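## Task

Use the arms to play the chart on the pen recorder. Pressing the green button launches the pen carriage at once; it makes a single uninterrupted pass. A pen inks its own colour's lane whenever the matching key is fully pressed while the carriage travels; a half-pressed key may or may not ink. At the end, each printed box must carry ink along its horizontal centre line, and nothing may be inked outside any box. On the sheet's edge ruler, the pens begin 20 mm ahead of the 0 mark and travel at 8.56 mm/s. Arm bases (metres, heading in degrees counter-clockwise from +x): arm1 at x=+1.53 y=-1.85 z=+0.97 heading +171; arm2 at x=+0.61 y=+1.64 z=+0.97 heading -93; arm3 at x=-1.57 y=+1.57 z=+1.03 heading +5; arm4 at x=+0.03 y=-1.72 z=+1.00 heading +87. A result that holds only because a robot is still pressing or holding something at the end does not count.

## Robot and tools

Robots. Four identical i2rt Big YAM arms named arm1, arm2, arm3, arm4, each with six revolute joints, a two-finger gripper and a wrist camera (arm1_cam_wrist etc.). A fixed room camera, cam_sheet, looks at the recorder sheet. Reach is roughly 1.0 m from the joint1 axis. Arms act independently and do not wait for one another.

Frame. One shared scene frame, origin on the floor, +z up, metres. Base positions and headings are listed in the task (heading in degrees counter-clockwise from +x). The 'hand' point lies midway between the fingertips; its z axis runs along the fingers, its y axis is the opening direction. No tool takes Cartesian targets; you work only in joint space.

execute_actions(actions, cameras). actions is a list holding one action object or none. The action is keyed by arm name; each arm entry has one key, joints, an object mapping joint names to absolute targets (not offsets). Names and ranges: joint1_rad -2.879 to 2.879 (rotation about the base, positive counter-clockwise seen from above, 0 = along the base heading); joint2_rad 0 to 3.141 (shoulder, 0 = upper arm pointing back about level, increasing lifts it up then forward); joint3_rad 0 to 3.019 (elbow, 0 = folded, increasing opens); joint4_rad -1.692 to 1.57 (hand pitch, positive tips fingers up); joint5_rad -1.57 to 1.57 (hand yaw, positive toward the arm's right); joint6_rad -2.094 to 2.094 (roll, positive clockwise seen from behind the hand); gripper_m 0 to 0.093 metres of fingertip gap. Radians for joints. 'Done' tolerances: 0.045, 0.14, 0.09, 0.055, 0.03, 0.035 rad and 0.003 m. Any subset of arms and joints may appear; all start together and finish independently. Omitted joints may still be driving to earlier targets. An unknown key or out-of-range number rejects the whole call and nothing moves. An empty list just reports state and pictures. cameras picks images: null, omitted or ["all"] gives all; [] gives none; names are arm1_cam_wrist to arm4_cam_wrist and cam_sheet. The 'pictures' line lists the order of returned images.

wait(seconds): 0 to 10 s, no new commands, returns state and images like an empty call. zoom_image(camera, region): region [x0, y0, x1, y1] in pixels of that camera's latest full image, top-left origin, at most 504 by 504. read_manual(section): only licence texts. finished_scene(scene): ends the given scene (1 or 2) after the last command has been held; irreversible; reports success. Replying with no tool call ends everything.

Results. joint_positions gives current readings. joint_status tells how each commanded joint ended: off_target (resting away from target, maybe still pushing); contact_stop or time_out (target dropped, holds where it stopped, though a timed-out joint may keep a nearby target within 0.375, 0.375, 0.113, 0.225, 0.075, 0.3 rad for joints 1 to 6 and keep pushing); not_followed (a self/inter-arm clearance check withheld the targets, shown with a 'joint command not followed' line and usually a cause; the arm may retry those targets on later actions; gripper targets still run). on_its_own lists what the call didn't command; 'held at' is the target held, not the position. To relieve a pushing joint, command its current reading. Tiny target changes may not move a joint at all.

Timing. Once the green button is pressed the carriage runs without pause, so key presses must be timed from ruler positions: pen position = -start offset + speed × time since the press. Prepare arms over their keys beforehand and keep replies short during the run.

Hazards. Arms do not stop on contact and can push hard. A firm press between two arms fails the run; a hard hit may too. The clearance check can react late and ignores fingers, gripper housings and wrist cameras. Wide joint swings can sweep the hand unexpectedly since joints move at different speeds. Sustained pushing or load heats motors: MOTOR HOT appears at 85 °C; at 100 °C that arm goes limp (OVER-TEMPERATURE FAULT, limit_stop_at_motor_heat in joint_status; resend targets afterward). A stop in a call cancels later execute_actions, wait and finished_scene calls in the same reply. Avoid drops, slams and heavy pushes on keys; release all keys before finishing so no ink is added outside boxes.

Each tool is called after ">>>" as name(argument=value, ...) on one line, values as JSON.

## Session

I'll start by looking at the current state and images.

>>> execute_actions(actions=[])

Scene clock: 0.00 s.
arm1.joint_positions: joint1_rad=+0.070 joint2_rad=+0.356 joint3_rad=+1.661 joint4_rad=-1.202 joint5_rad=+0.204 joint6_rad=-0.582 gripper_m=+0.094
arm1.joint_status: not commanded
arm1.hand: x=+1.4840 y=-1.8081 z=+1.6938 quat_wxyz=(-0.307, +0.671, +0.091, -0.669) (m; scene frame)
arm2.joint_positions: joint1_rad=-0.600 joint2_rad=+0.596 joint3_rad=+1.549 joint4_rad=-1.563 joint5_rad=+0.302 joint6_rad=-0.683 gripper_m=+0.094
arm2.joint_status: not commanded
arm2.hand: x=+0.4701 y=+1.5490 z=+1.5479 quat_wxyz=(+0.081, -0.660, -0.578, +0.473) (m; scene frame)
arm3.joint_positions: joint1_rad=-0.623 joint2_rad=+0.322 joint3_rad=+1.457 joint4_rad=-1.586 joint5_rad=+0.025 joint6_rad=+0.642 gripper_m=+0.095
arm3.joint_status: not commanded
arm3.hand: x=-1.5127 y=+1.5328 z=+1.5879 quat_wxyz=(-0.534, -0.473, -0.701, -0.016) (m; scene frame)
arm4.joint_positions: joint1_rad=-0.139 joint2_rad=+0.450 joint3_rad=+1.499 joint4_rad=-1.625 joint5_rad=-0.070 joint6_rad=-0.504 gripper_m=+0.095
arm4.joint_status: not commanded
arm4.hand: x=+0.0463 y=-1.6100 z=+1.5518 quat_wxyz=(-0.413, +0.719, -0.510, -0.228) (m; scene frame)
pictures: arm1_cam_wrist, arm2_cam_wrist, arm3_cam_wrist, arm4_cam_wrist, cam_sheet
Images, in order (width x height): arm1_cam_wrist 504x504, arm2_cam_wrist 504x504, arm3_cam_wrist 504x504, arm4_cam_wrist 504x504, cam_sheet 504x504.

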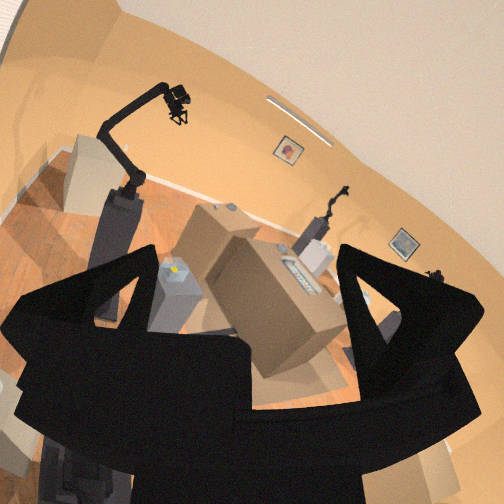

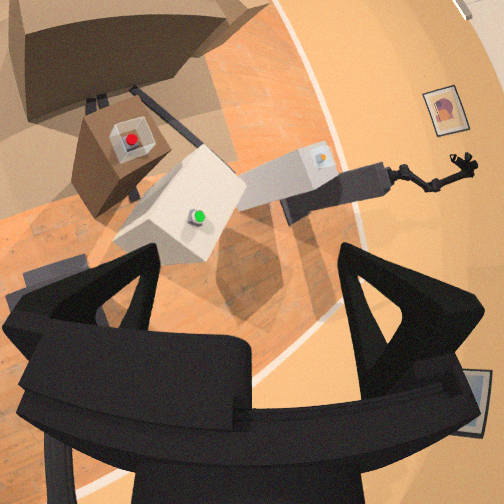

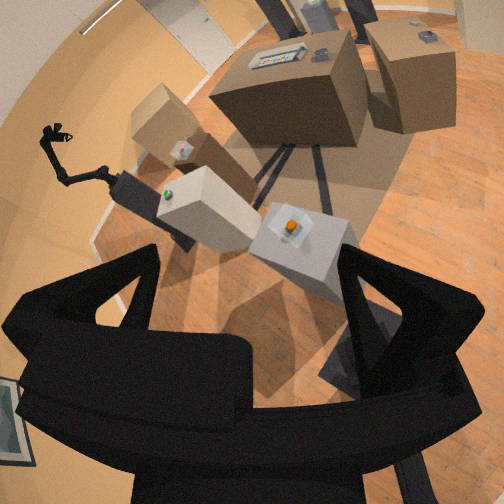

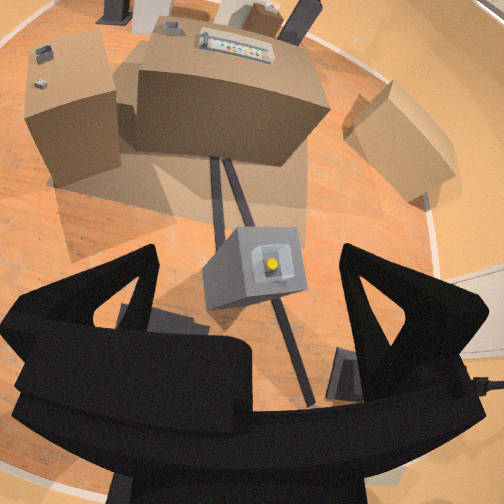

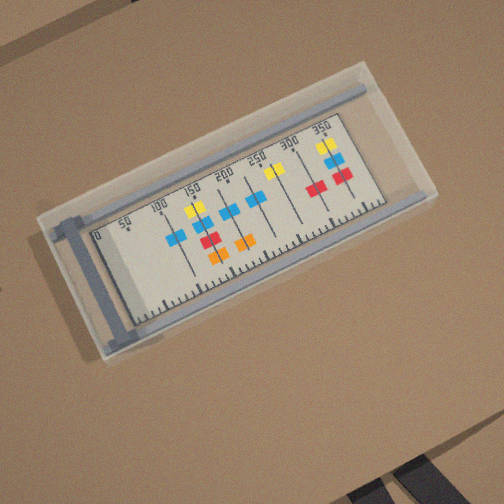

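>>> zoom_image(camera="cam_sheet", region=[30, 150, 260, 380])

>>> zoom_image(camera="cam_sheet", region=[200, 70, 430, 300])

Region (30, 150, 260, 380) of cam_sheet's 504x504 image, scaled by 2.191, with more detail than that image has.

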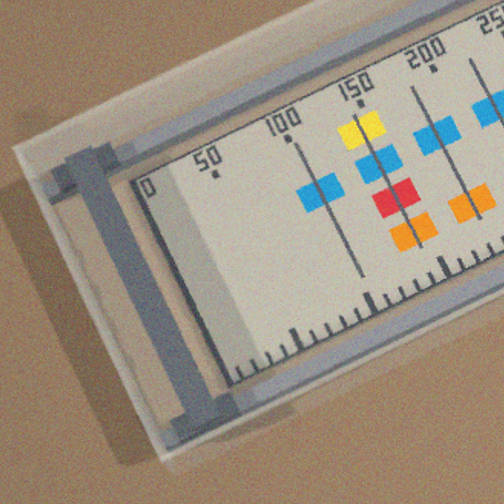

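Region (200, 70, 430, 300) of cam_sheet's 504x504 image, scaled by 2.191, with more detail than that image has.

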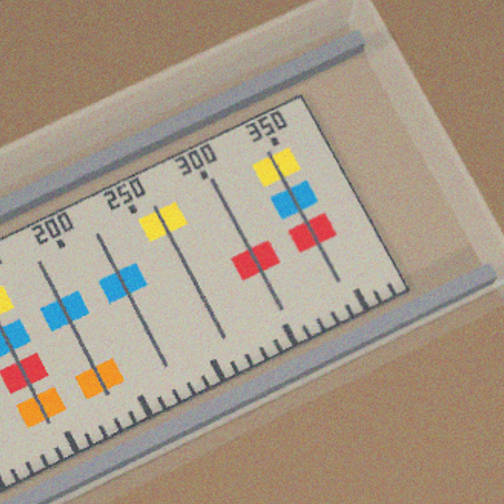

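>>> zoom_image(camera="cam_sheet", region=[140, 180, 260, 300])

>>> zoom_image(camera="cam_sheet", region=[270, 115, 390, 235])

>>> zoom_image(camera="cam_sheet", region=[205, 150, 325, 270])

Region (140, 180, 260, 300) of cam_sheet's 504x504 image, scaled by 4.200, with more detail than that image has.

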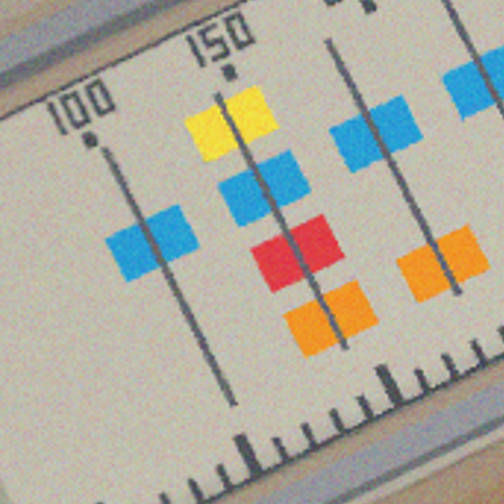

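Region (270, 115, 390, 235) of cam_sheet's 504x504 image, scaled by 4.200, with more detail than that image has.

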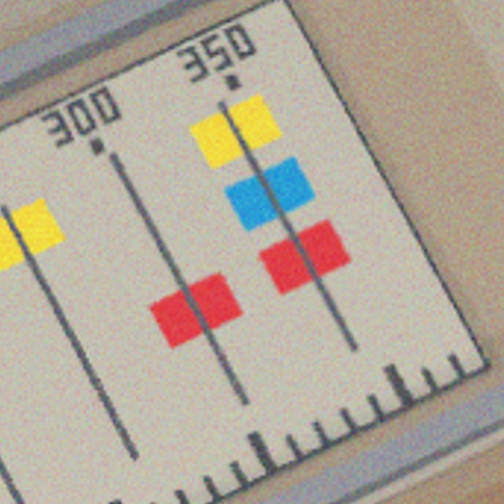

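Region (205, 150, 325, 270) of cam_sheet's 504x504 image, scaled by 4.200, with more detail than that image has.

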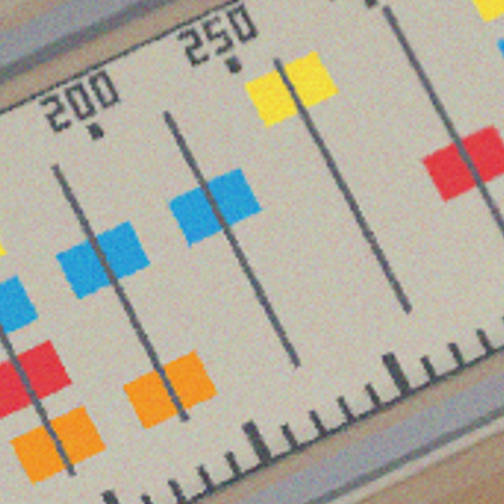

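>>> zoom_image(camera="arm3_cam_wrist", region=[20, 90, 220, 290])

>>> zoom_image(camera="arm3_cam_wrist", region=[240, 180, 360, 300])

>>> zoom_image(camera="arm2_cam_wrist", region=[70, 80, 260, 270])

>>> zoom_image(camera="arm4_cam_wrist", region=[210, 210, 330, 330])

Region (20, 90, 220, 290) of arm3_cam_wrist's 504x504 image, scaled by 2.520, with more detail than that image has.

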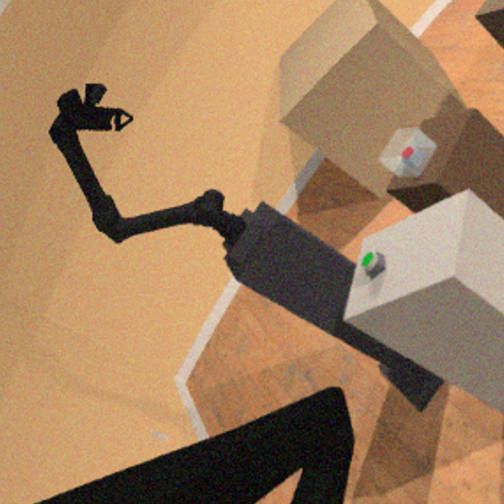

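Region (240, 180, 360, 300) of arm3_cam_wrist's 504x504 image, scaled by 4.200, with more detail than that image has.

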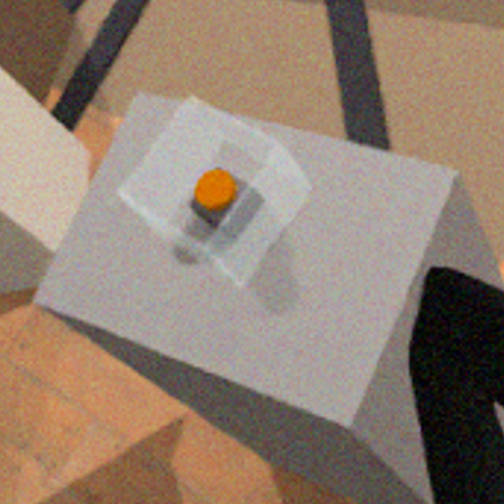

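Region (70, 80, 260, 270) of arm2_cam_wrist's 504x504 image, scaled by 2.653, with more detail than that image has.

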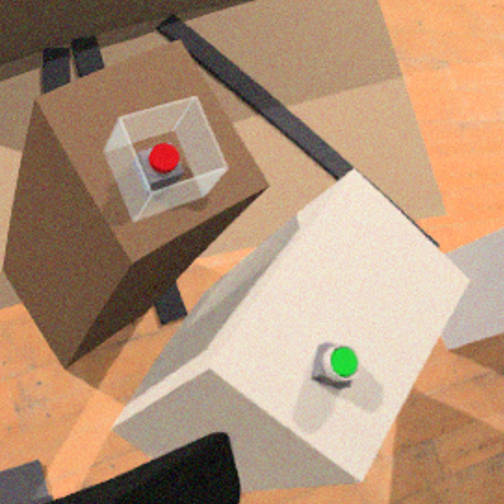

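Region (210, 210, 330, 330) of arm4_cam_wrist's 504x504 image, scaled by 4.200, with more detail than that image has.

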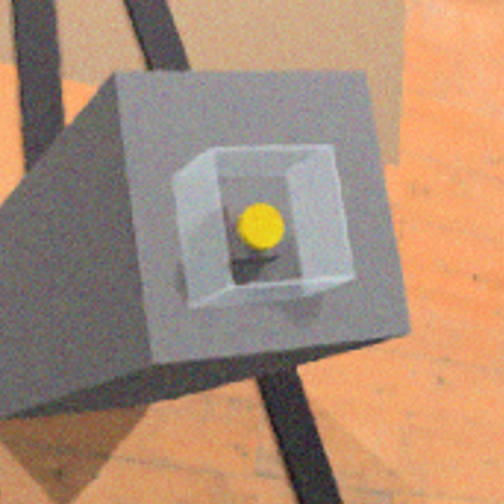

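>>> zoom_image(camera="arm1_cam_wrist", region=[0, 330, 174, 504])

>>> zoom_image(camera="arm3_cam_wrist", region=[220, 0, 400, 100])

Region (0, 330, 174, 504) of arm1_cam_wrist's 504x504 image, scaled by 2.897, with more detail than that image has.

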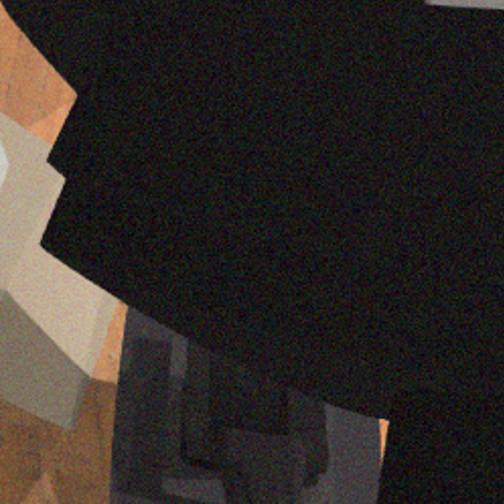

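Region (220, 0, 400, 100) of arm3_cam_wrist's 504x504 image, scaled by 2.800, with more detail than that image has.

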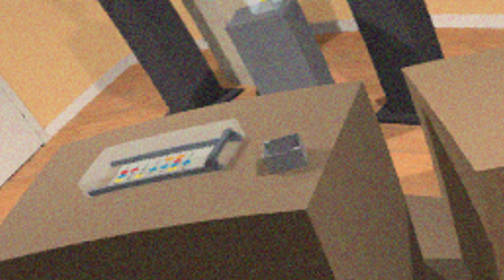

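>>> execute_actions(actions=[{"arm1": {"joints": {"joint1_rad": 1.02, "joint2_rad": 1.604, "joint3_rad": 1.157, "joint4_rad": -1.124, "joint5_rad": 0, "joint6_rad": 0, "gripper_m": 0.002}}, "arm2": {"joints": {"joint1_rad": -0.646, "joint2_rad": 2.151, "joint3_rad": 1.866, "joint4_rad": -1.286, "joint5_rad": 0, "joint6_rad": 0, "gripper_m": 0.002}}, "arm3": {"joints": {"joint1_rad": -0.471, "joint2_rad": 2.104, "joint3_rad": 1.642, "joint4_rad": -1.109, "joint5_rad": 0, "joint6_rad": 0, "gripper_m": 0.002}}, "arm4": {"joints": {"joint1_rad": -0.681, "joint2_rad": 1.894, "joint3_rad": 1.373, "joint4_rad": -1.05, "joint5_rad": 0, "joint6_rad": 0, "gripper_m": 0.002}}}])

Scene clock: 19.07 s.
arm1.joint_positions: joint1_rad=+1.029 joint2_rad=+1.593 joint3_rad=+1.144 joint4_rad=-1.125 joint5_rad=+0.002 joint6_rad=-0.008 gripper_m=+0.002
arm1.joint_status: all done
arm1.hand: x=+1.2375 y=-2.1831 z=+1.0664 quat_wxyz=(+0.003, +0.906, +0.424, +0.009) (m; scene frame)
arm2.joint_positions: joint1_rad=-0.634 joint2_rad=+2.149 joint3_rad=+1.839 joint4_rad=-1.283 joint5_rad=+0.004 joint6_rad=-0.016 gripper_m=+0.002
arm2.joint_status: all done
arm2.hand: x=+0.1948 y=+1.1491 z=+1.0260 quat_wxyz=(+0.006, -0.902, -0.433, -0.005) (m; scene frame)
arm3.joint_positions: joint1_rad=-0.475 joint2_rad=+2.117 joint3_rad=+1.624 joint4_rad=-1.111 joint5_rad=+0.003 joint6_rad=+0.011 gripper_m=+0.002
arm3.joint_status: all done
arm3.hand: x=-1.0054 y=+1.3381 z=+1.0298 quat_wxyz=(+0.014, -0.197, -0.980, +0.002) (m; scene frame)
arm4.joint_positions: joint1_rad=-0.680 joint2_rad=+1.909 joint3_rad=+1.363 joint4_rad=-1.061 joint5_rad=-0.002 joint6_rad=-0.011 gripper_m=+0.002
arm4.joint_status: all done
arm4.hand: x=+0.3895 y=-1.3333 z=+1.0130 quat_wxyz=(+0.023, +0.408, -0.913, +0.010) (m; scene frame)
pictures: arm1_cam_wrist, arm2_cam_wrist, arm3_cam_wrist, arm4_cam_wrist, cam_sheet
Images, in order (width x height): arm1_cam_wrist 504x504, arm2_cam_wrist 504x504, arm3_cam_wrist 504x504, arm4_cam_wrist 504x504, cam_sheet 504x504.

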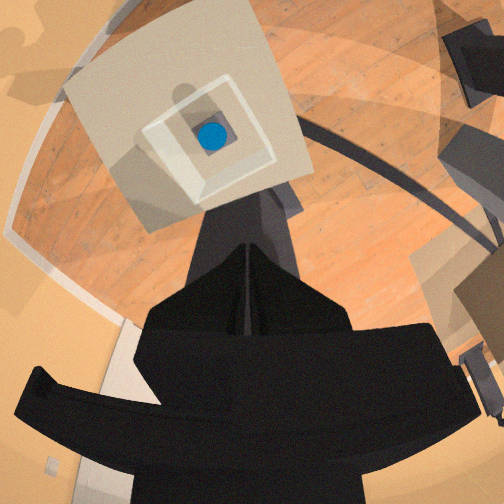

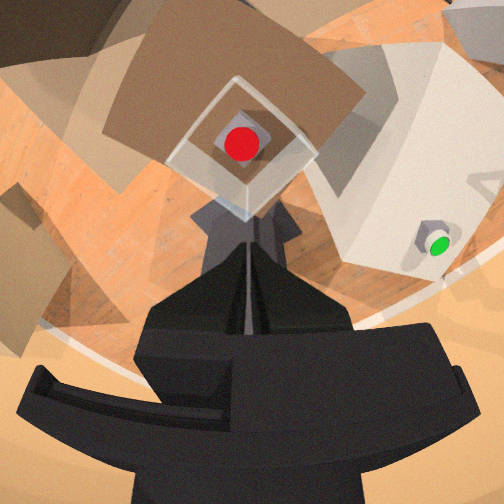

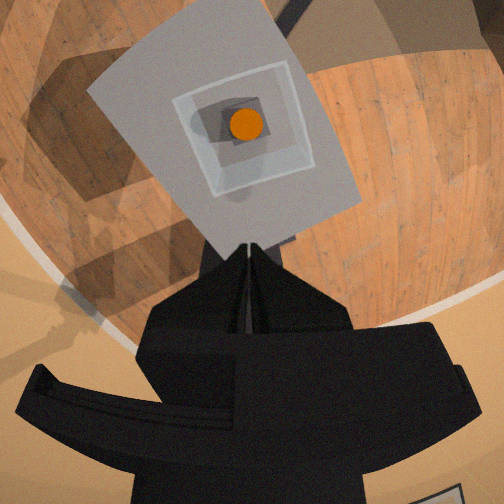

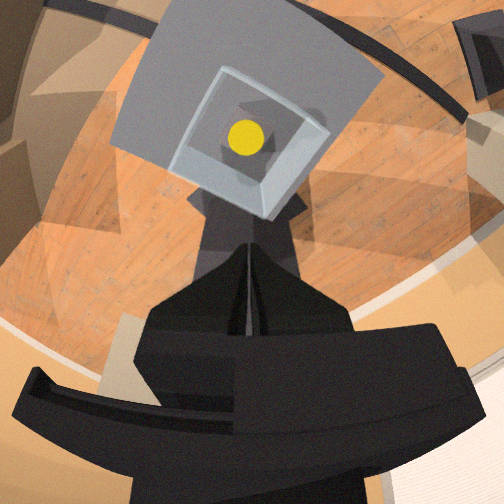

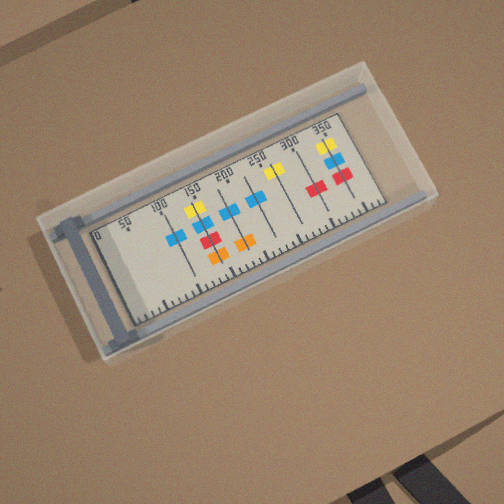

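>>> zoom_image(camera="arm1_cam_wrist", region=[130, 60, 330, 260])

>>> zoom_image(camera="arm2_cam_wrist", region=[150, 60, 350, 260])

>>> zoom_image(camera="arm3_cam_wrist", region=[150, 60, 350, 260])

>>> zoom_image(camera="arm4_cam_wrist", region=[150, 60, 350, 260])

>>> zoom_image(camera="arm2_cam_wrist", region=[390, 190, 490, 290])

Region (130, 60, 330, 260) of arm1_cam_wrist's 504x504 image, scaled by 2.520, with more detail than that image has.

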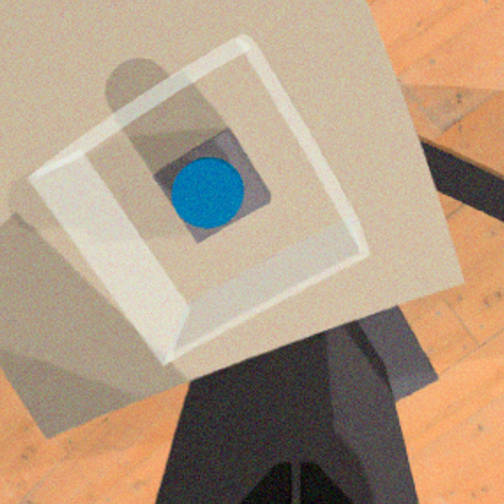

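Region (150, 60, 350, 260) of arm2_cam_wrist's 504x504 image, scaled by 2.520, with more detail than that image has.

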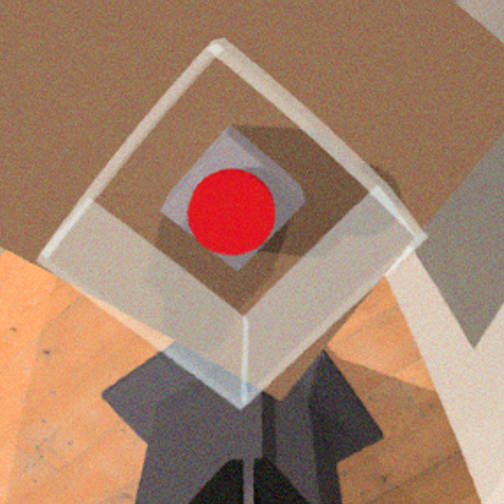

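Region (150, 60, 350, 260) of arm3_cam_wrist's 504x504 image, scaled by 2.520, with more detail than that image has.

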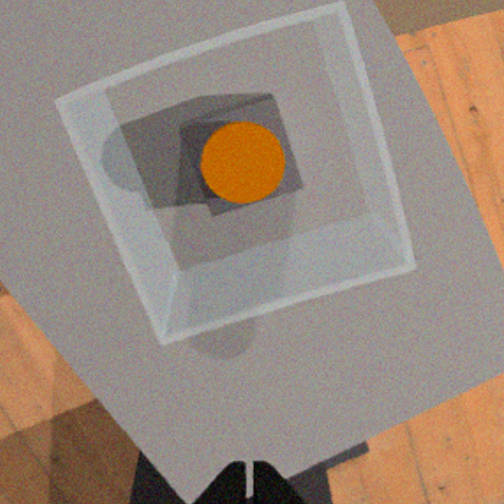

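Region (150, 60, 350, 260) of arm4_cam_wrist's 504x504 image, scaled by 2.520, with more detail than that image has.

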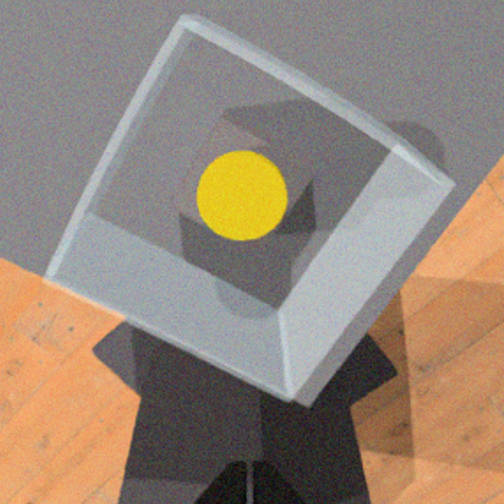

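Region (390, 190, 490, 290) of arm2_cam_wrist's 504x504 image, scaled by 5.040, with more detail than that image has.

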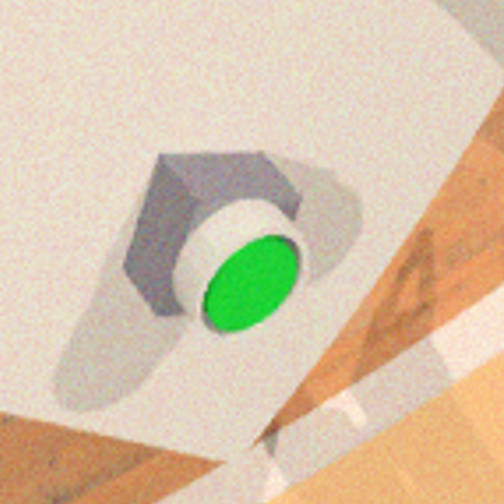

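>>> execute_actions(actions=[{"arm1": {"joints": {"joint1_rad": 1.14, "joint2_rad": 1.945, "joint3_rad": 1.005, "joint4_rad": -0.612, "joint5_rad": 0, "joint6_rad": -0.55}}, "arm2": {"joints": {"joint1_rad": -0.61, "joint2_rad": 2.308, "joint3_rad": 1.752, "joint4_rad": -1.0, "joint5_rad": 0, "joint6_rad": 0.70}}, "arm3": {"joints": {"joint1_rad": -0.465, "joint2_rad": 2.367, "joint3_rad": 1.67, "joint4_rad": -0.84, "joint5_rad": 0, "joint6_rad": -0.31}}, "arm4": {"joints": {"joint1_rad": -0.675, "joint2_rad": 2.104, "joint3_rad": 1.309, "joint4_rad": -0.74, "joint5_rad": 0, "joint6_rad": 0.51}}}], cameras=["arm1_cam_wrist", "arm2_cam_wrist", "arm3_cam_wrist", "arm4_cam_wrist"])

Scene clock: 31.47 s.
arm1.joint_positions: joint1_rad=+1.148 joint2_rad=+1.956 joint3_rad=+0.996 joint4_rad=-0.626 joint5_rad=+0.002 joint6_rad=-0.542 gripper_m=+0.002
arm1.joint_status: all done
arm1.hand: x=+1.2828 y=-2.2156 z=+0.8681 quat_wxyz=(+0.004, +0.721, +0.692, +0.013) (m; scene frame)
arm2.joint_positions: joint1_rad=-0.622 joint2_rad=+2.333 joint3_rad=+1.732 joint4_rad=-1.009 joint5_rad=+0.004 joint6_rad=+0.683 gripper_m=+0.002
arm2.joint_status: all done
arm2.hand: x=+0.2035 y=+1.1483 z=+0.8733 quat_wxyz=(+0.013, -0.995, -0.103, -0.009) (m; scene frame)
arm3.joint_positions: joint1_rad=-0.474 joint2_rad=+2.384 joint3_rad=+1.648 joint4_rad=-0.851 joint5_rad=+0.003 joint6_rad=-0.299 gripper_m=+0.002
arm3.joint_status: all done
arm3.hand: x=-0.9879 y=+1.3308 z=+0.8768 quat_wxyz=(+0.006, -0.042, -0.999, +0.003) (m; scene frame)
arm4.joint_positions: joint1_rad=-0.680 joint2_rad=+2.123 joint3_rad=+1.296 joint4_rad=-0.754 joint5_rad=-0.002 joint6_rad=+0.499 gripper_m=+0.002
arm4.joint_status: all done
arm4.hand: x=+0.3922 y=-1.3309 z=+0.8821 quat_wxyz=(+0.009, +0.164, -0.986, +0.008) (m; scene frame)
pictures: arm1_cam_wrist, arm2_cam_wrist, arm3_cam_wrist, arm4_cam_wrist
Images, in order (width x height): arm1_cam_wrist 504x504, arm2_cam_wrist 504x504, arm3_cam_wrist 504x504, arm4_cam_wrist 504x504.

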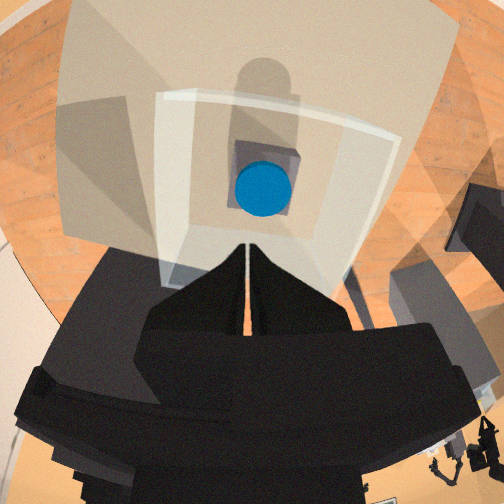

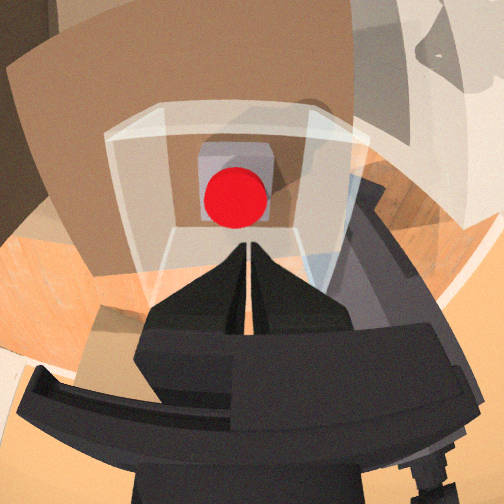

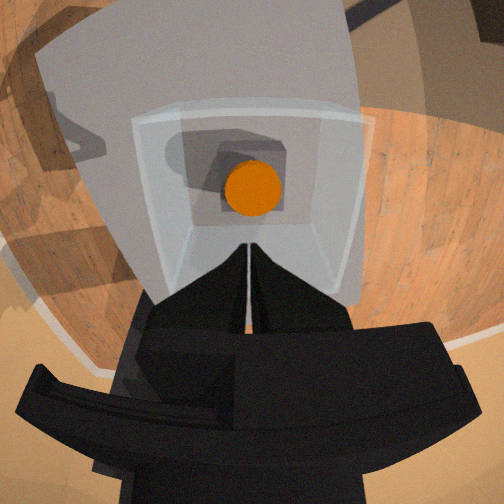

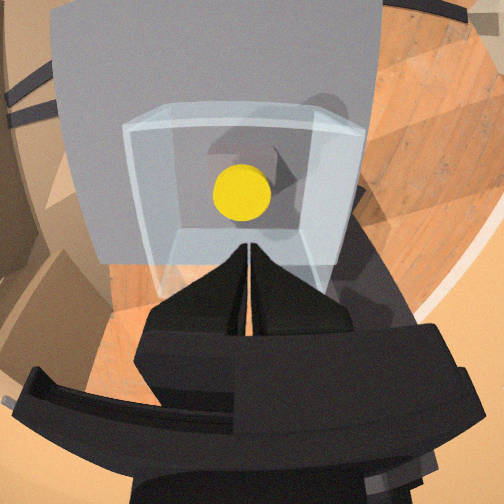

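>>> zoom_image(camera="arm1_cam_wrist", region=[190, 140, 316, 266])

>>> zoom_image(camera="arm2_cam_wrist", region=[190, 140, 316, 266])

>>> zoom_image(camera="arm3_cam_wrist", region=[190, 140, 316, 266])

>>> zoom_image(camera="arm4_cam_wrist", region=[190, 140, 316, 266])

Region (190, 140, 316, 266) of arm1_cam_wrist's 504x504 image, scaled by 4.000, with more detail than that image has.

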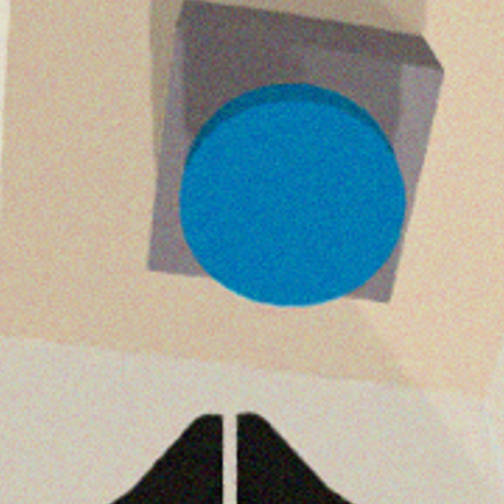

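Region (190, 140, 316, 266) of arm2_cam_wrist's 504x504 image, scaled by 4.000, with more detail than that image has.

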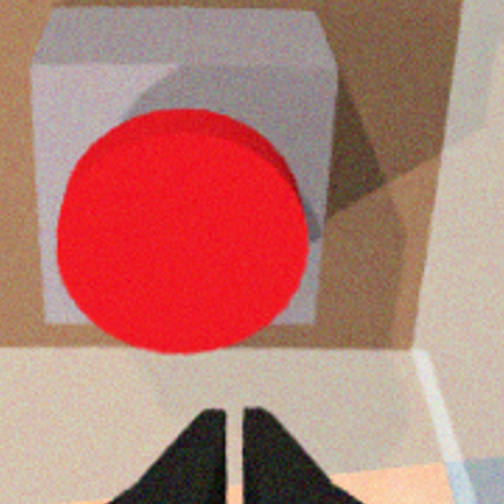

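Region (190, 140, 316, 266) of arm3_cam_wrist's 504x504 image, scaled by 4.000, with more detail than that image has.

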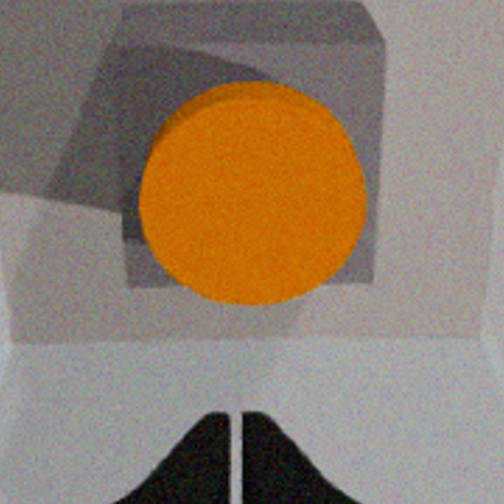

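Region (190, 140, 316, 266) of arm4_cam_wrist's 504x504 image, scaled by 4.000, with more detail than that image has.

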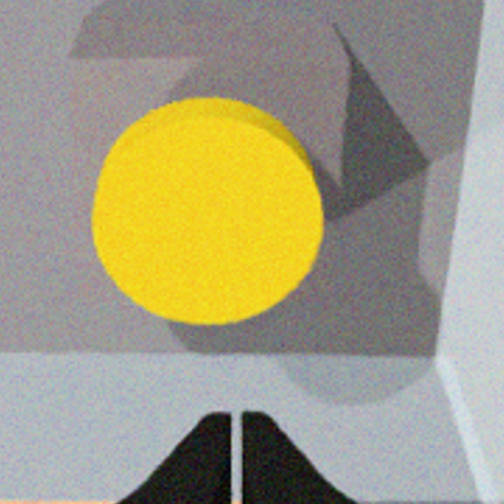

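>>> execute_actions(actions=[{"arm1": {"joints": {"joint1_rad": 1.118, "joint2_rad": 2.07, "joint3_rad": 1.008, "joint4_rad": -0.473, "joint6_rad": -0.41}}, "arm2": {"joints": {"joint1_rad": -0.602, "joint2_rad": 2.36, "joint4_rad": -0.925, "joint6_rad": 0.72}}, "arm3": {"joints": {"joint1_rad": -0.482, "joint2_rad": 2.451, "joint4_rad": -0.727}}, "arm4": {"joints": {"joint1_rad": -0.665, "joint2_rad": 2.195, "joint4_rad": -0.64, "joint6_rad": 0.53}}}], cameras=["arm1_cam_wrist", "arm2_cam_wrist", "arm3_cam_wrist", "arm4_cam_wrist"])

Scene clock: 41.47 s.
arm1.joint_positions: joint1_rad=+1.122 joint2_rad=+2.060 joint3_rad=+0.996 joint4_rad=-0.486 joint5_rad=+0.002 joint6_rad=-0.418 gripper_m=+0.002
arm1.joint_status: all done
arm1.hand: x=+1.2695 y=-2.2155 z=+0.8239 quat_wxyz=(+0.008, +0.771, +0.636, -0.004) (m; scene frame)
arm2.joint_positions: joint1_rad=-0.615 joint2_rad=+2.338 joint3_rad=+1.732 joint4_rad=-0.936 joint5_rad=+0.004 joint6_rad=+0.704 gripper_m=+0.002
arm2.joint_status: all done
arm2.hand: x=+0.1962 y=+1.1326 z=+0.8702 quat_wxyz=(-0.011, -0.995, -0.096, +0.015) (m; scene frame)
arm3.joint_positions: joint1_rad=-0.474 joint2_rad=+2.460 joint3_rad=+1.648 joint4_rad=-0.739 joint5_rad=+0.003 joint6_rad=-0.299 gripper_m=+0.002
arm3.joint_status: all done
arm3.hand: x=-0.9846 y=+1.3291 z=+0.8307 quat_wxyz=(-0.011, -0.042, -0.999, +0.009) (m; scene frame)
arm4.joint_positions: joint1_rad=-0.677 joint2_rad=+2.208 joint3_rad=+1.296 joint4_rad=-0.654 joint5_rad=-0.002 joint6_rad=+0.520 gripper_m=+0.002
arm4.joint_status: all done
arm4.hand: x=+0.3922 y=-1.3290 z=+0.8380 quat_wxyz=(+0.004, +0.156, -0.988, +0.003) (m; scene frame)
pictures: arm1_cam_wrist, arm2_cam_wrist, arm3_cam_wrist, arm4_cam_wrist
Images, in order (width x height): arm1_cam_wrist 504x504, arm2_cam_wrist 504x504, arm3_cam_wrist 504x504, arm4_cam_wrist 504x504.

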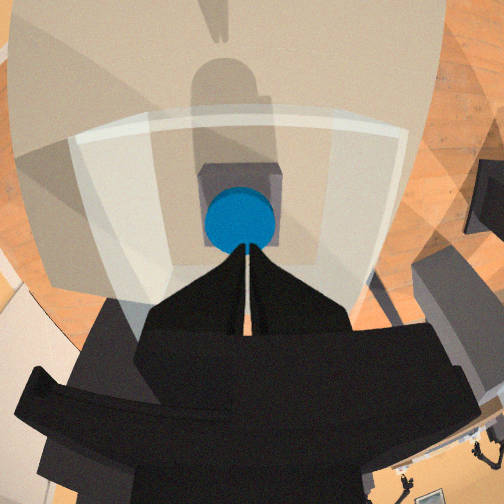

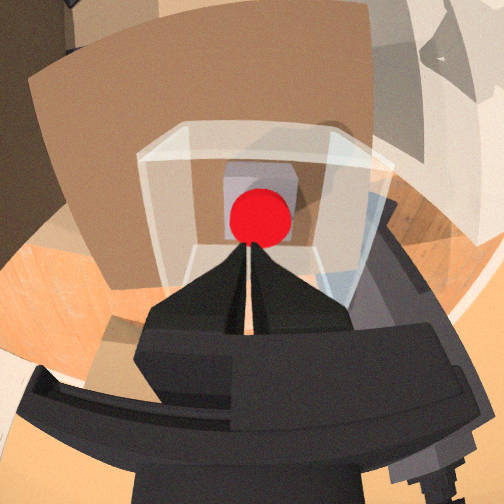

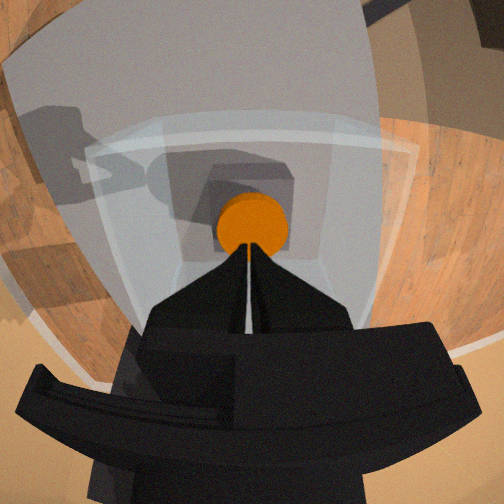

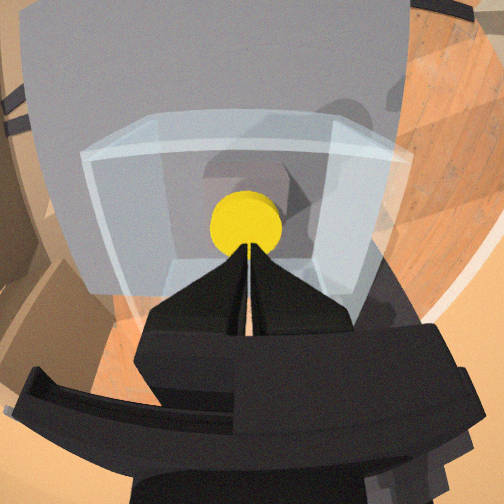

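>>> execute_actions(actions=[{"arm1": {"joints": {"joint2_rad": 2.19, "joint4_rad": -0.415}}, "arm2": {"joints": {"joint2_rad": 2.47, "joint4_rad": -0.878}}, "arm3": {"joints": {"joint2_rad": 2.555, "joint4_rad": -0.684}}, "arm4": {"joints": {"joint2_rad": 2.305, "joint4_rad": -0.588}}}])

Scene clock: 44.27 s.
arm1.joint_positions: joint1_rad=+1.122 joint2_rad=+2.128 joint3_rad=+1.004 joint4_rad=-0.425 joint5_rad=+0.002 joint6_rad=-0.418 gripper_m=+0.002
arm1.joint_status: all done
arm1.hand: x=+1.2699 y=-2.2155 z=+0.7965 quat_wxyz=(+0.008, +0.771, +0.636, -0.004) (m; scene frame)
arm2.joint_positions: joint1_rad=-0.615 joint2_rad=+2.421 joint3_rad=+1.749 joint4_rad=-0.881 joint5_rad=+0.004 joint6_rad=+0.705 gripper_m=+0.002
arm2.joint_status: all done
arm2.hand: x=+0.1963 y=+1.1325 z=+0.8231 quat_wxyz=(-0.007, -0.995, -0.096, +0.011) (m; scene frame)
arm3.joint_positions: joint1_rad=-0.474 joint2_rad=+2.508 joint3_rad=+1.661 joint4_rad=-0.690 joint5_rad=+0.003 joint6_rad=-0.299 gripper_m=+0.002
arm3.joint_status: all done
arm3.hand: x=-0.9822 y=+1.3281 z=+0.8059 quat_wxyz=(-0.018, -0.042, -0.999, +0.011) (m; scene frame)
arm4.joint_positions: joint1_rad=-0.677 joint2_rad=+2.262 joint3_rad=+1.304 joint4_rad=-0.596 joint5_rad=-0.001 joint6_rad=+0.520 gripper_m=+0.002
arm4.joint_status: all done
arm4.hand: x=+0.3938 y=-1.3276 z=+0.8121 quat_wxyz=(-0.001, +0.155, -0.988, +0.000) (m; scene frame)
pictures: arm1_cam_wrist, arm2_cam_wrist, arm3_cam_wrist, arm4_cam_wrist, cam_sheet
Images, in order (width x height): arm1_cam_wrist 504x504, arm2_cam_wrist 504x504, arm3_cam_wrist 504x504, arm4_cam_wrist 504x504, cam_sheet 504x504.

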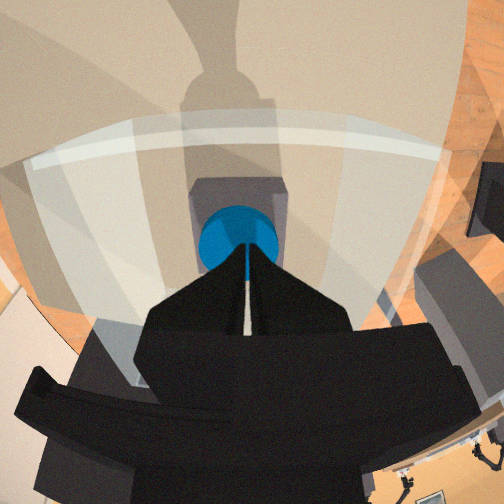

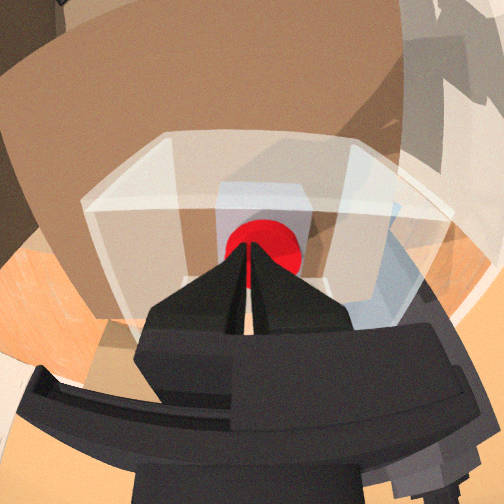

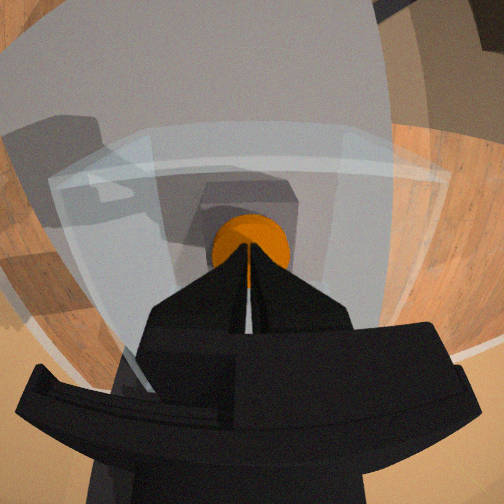

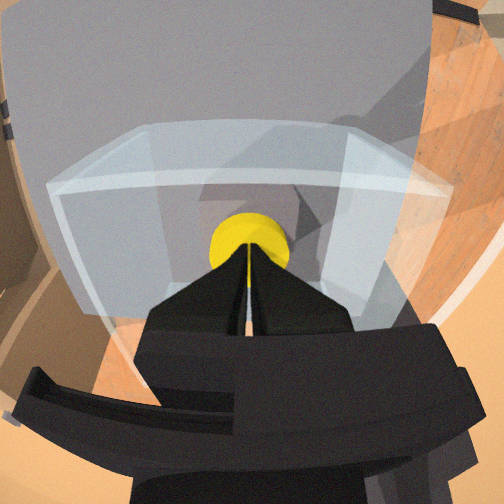

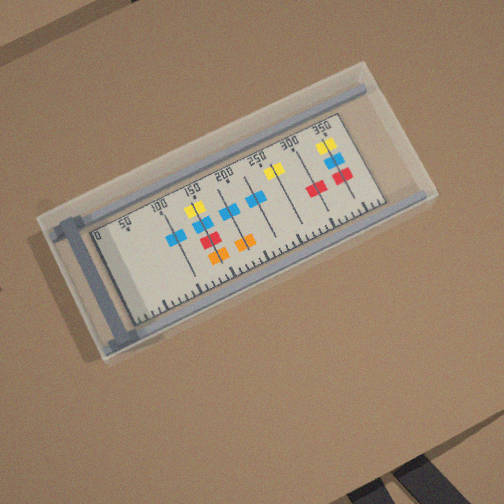

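>>> execute_actions(actions=[{"arm1": {"joints": {"joint2_rad": 2.24, "joint3_rad": 0.99}}, "arm2": {"joints": {"joint2_rad": 2.51, "joint3_rad": 1.715}}, "arm3": {"joints": {"joint2_rad": 2.595, "joint3_rad": 1.635}}, "arm4": {"joints": {"joint2_rad": 2.35, "joint3_rad": 1.285}}}])

Scene clock: 45.43 s.
arm1.joint_positions: joint1_rad=+1.122 joint2_rad=+2.130 joint3_rad=+1.004 joint4_rad=-0.425 joint5_rad=+0.002 joint6_rad=-0.418 gripper_m=+0.002
arm1.joint_status: all done
arm1.hand: x=+1.2702 y=-2.2151 z=+0.7958 quat_wxyz=(+0.007, +0.771, +0.636, -0.003) (m; scene frame)
arm2.joint_positions: joint1_rad=-0.615 joint2_rad=+2.423 joint3_rad=+1.748 joint4_rad=-0.881 joint5_rad=+0.004 joint6_rad=+0.705 gripper_m=+0.002
arm2.joint_status: all done
arm2.hand: x=+0.1969 y=+1.1332 z=+0.8217 quat_wxyz=(-0.006, -0.995, -0.096, +0.010) (m; scene frame)
arm3.joint_positions: joint1_rad=-0.474 joint2_rad=+2.510 joint3_rad=+1.661 joint4_rad=-0.690 joint5_rad=+0.003 joint6_rad=-0.299 gripper_m=+0.002
arm3.joint_status: all done
arm3.hand: x=-0.9828 y=+1.3283 z=+0.8047 quat_wxyz=(-0.017, -0.042, -0.999, +0.011) (m; scene frame)
arm4.joint_positions: joint1_rad=-0.677 joint2_rad=+2.264 joint3_rad=+1.304 joint4_rad=-0.596 joint5_rad=-0.001 joint6_rad=+0.520 gripper_m=+0.002
arm4.joint_status: all done
arm4.hand: x=+0.3935 y=-1.3280 z=+0.8113 quat_wxyz=(-0.001, +0.155, -0.988, +0.001) (m; scene frame)
pictures: arm1_cam_wrist, arm2_cam_wrist, arm3_cam_wrist, arm4_cam_wrist, cam_sheet
Images, in order (width x height): arm1_cam_wrist 504x504, arm2_cam_wrist 504x504, arm3_cam_wrist 504x504, arm4_cam_wrist 504x504, cam_sheet 504x504.

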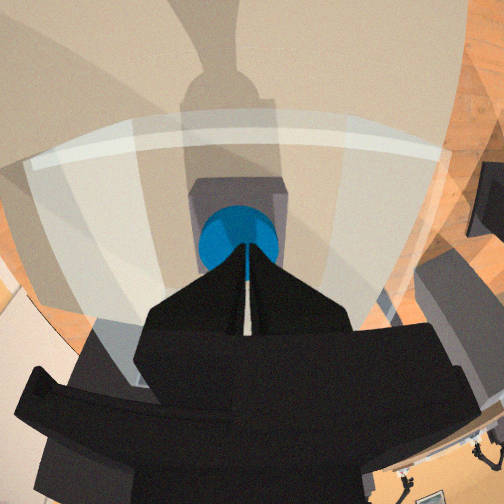

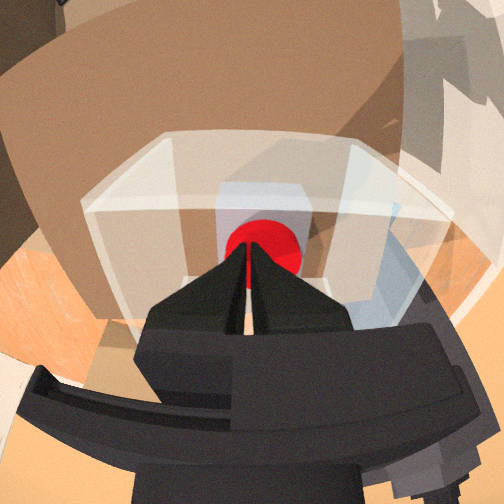

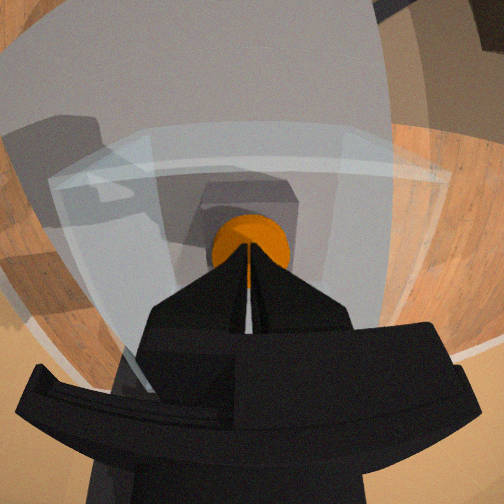

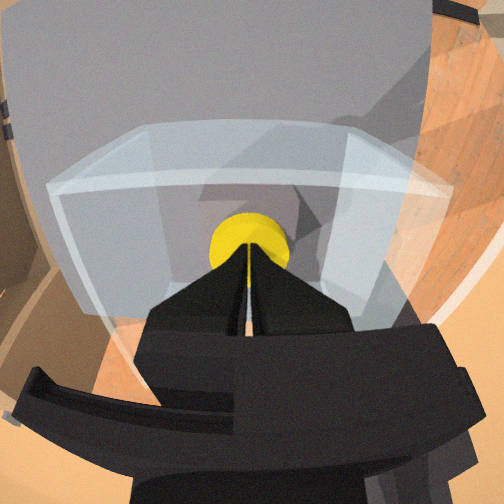

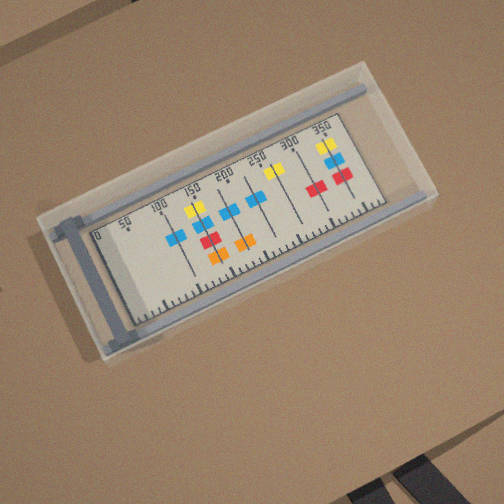

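>>> zoom_image(camera="arm2_cam_wrist", region=[200, 170, 326, 296])

>>> zoom_image(camera="arm1_cam_wrist", region=[180, 165, 306, 291])

>>> zoom_image(camera="arm3_cam_wrist", region=[190, 170, 316, 296])

>>> zoom_image(camera="arm4_cam_wrist", region=[190, 170, 316, 296])

>>> zoom_image(camera="cam_sheet", region=[35, 205, 185, 365])

Region (200, 170, 326, 296) of arm2_cam_wrist's 504x504 image, scaled by 4.000, with more detail than that image has.

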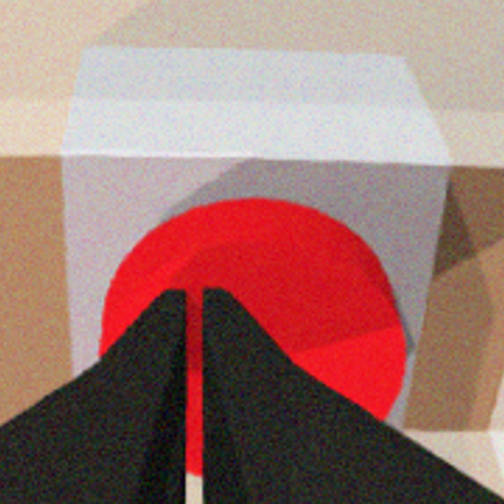

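Region (180, 165, 306, 291) of arm1_cam_wrist's 504x504 image, scaled by 4.000, with more detail than that image has.

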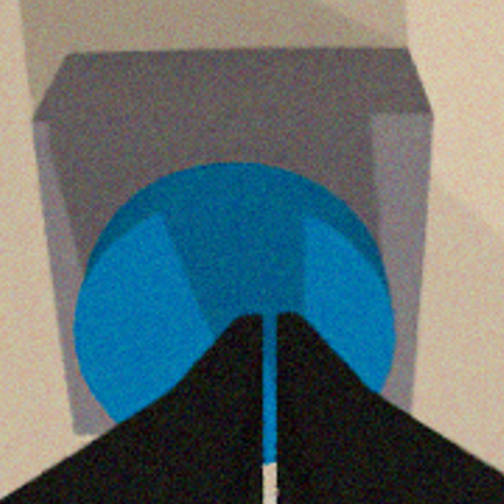

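Region (190, 170, 316, 296) of arm3_cam_wrist's 504x504 image, scaled by 4.000, with more detail than that image has.

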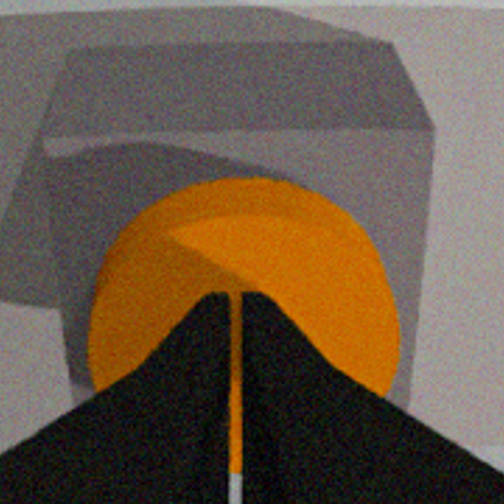

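Region (190, 170, 316, 296) of arm4_cam_wrist's 504x504 image, scaled by 4.000, with more detail than that image has.

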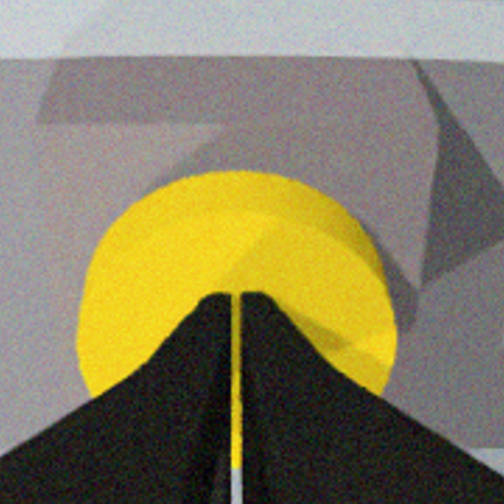

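Region (35, 205, 185, 365) of cam_sheet's 504x504 image, scaled by 3.150, with more detail than that image has; it fills the left 472 columns of this view, and the rest is white.

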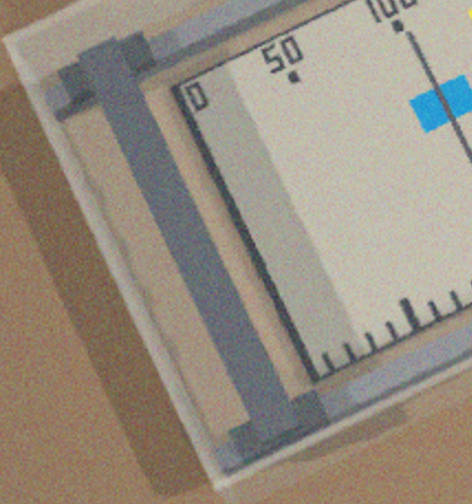

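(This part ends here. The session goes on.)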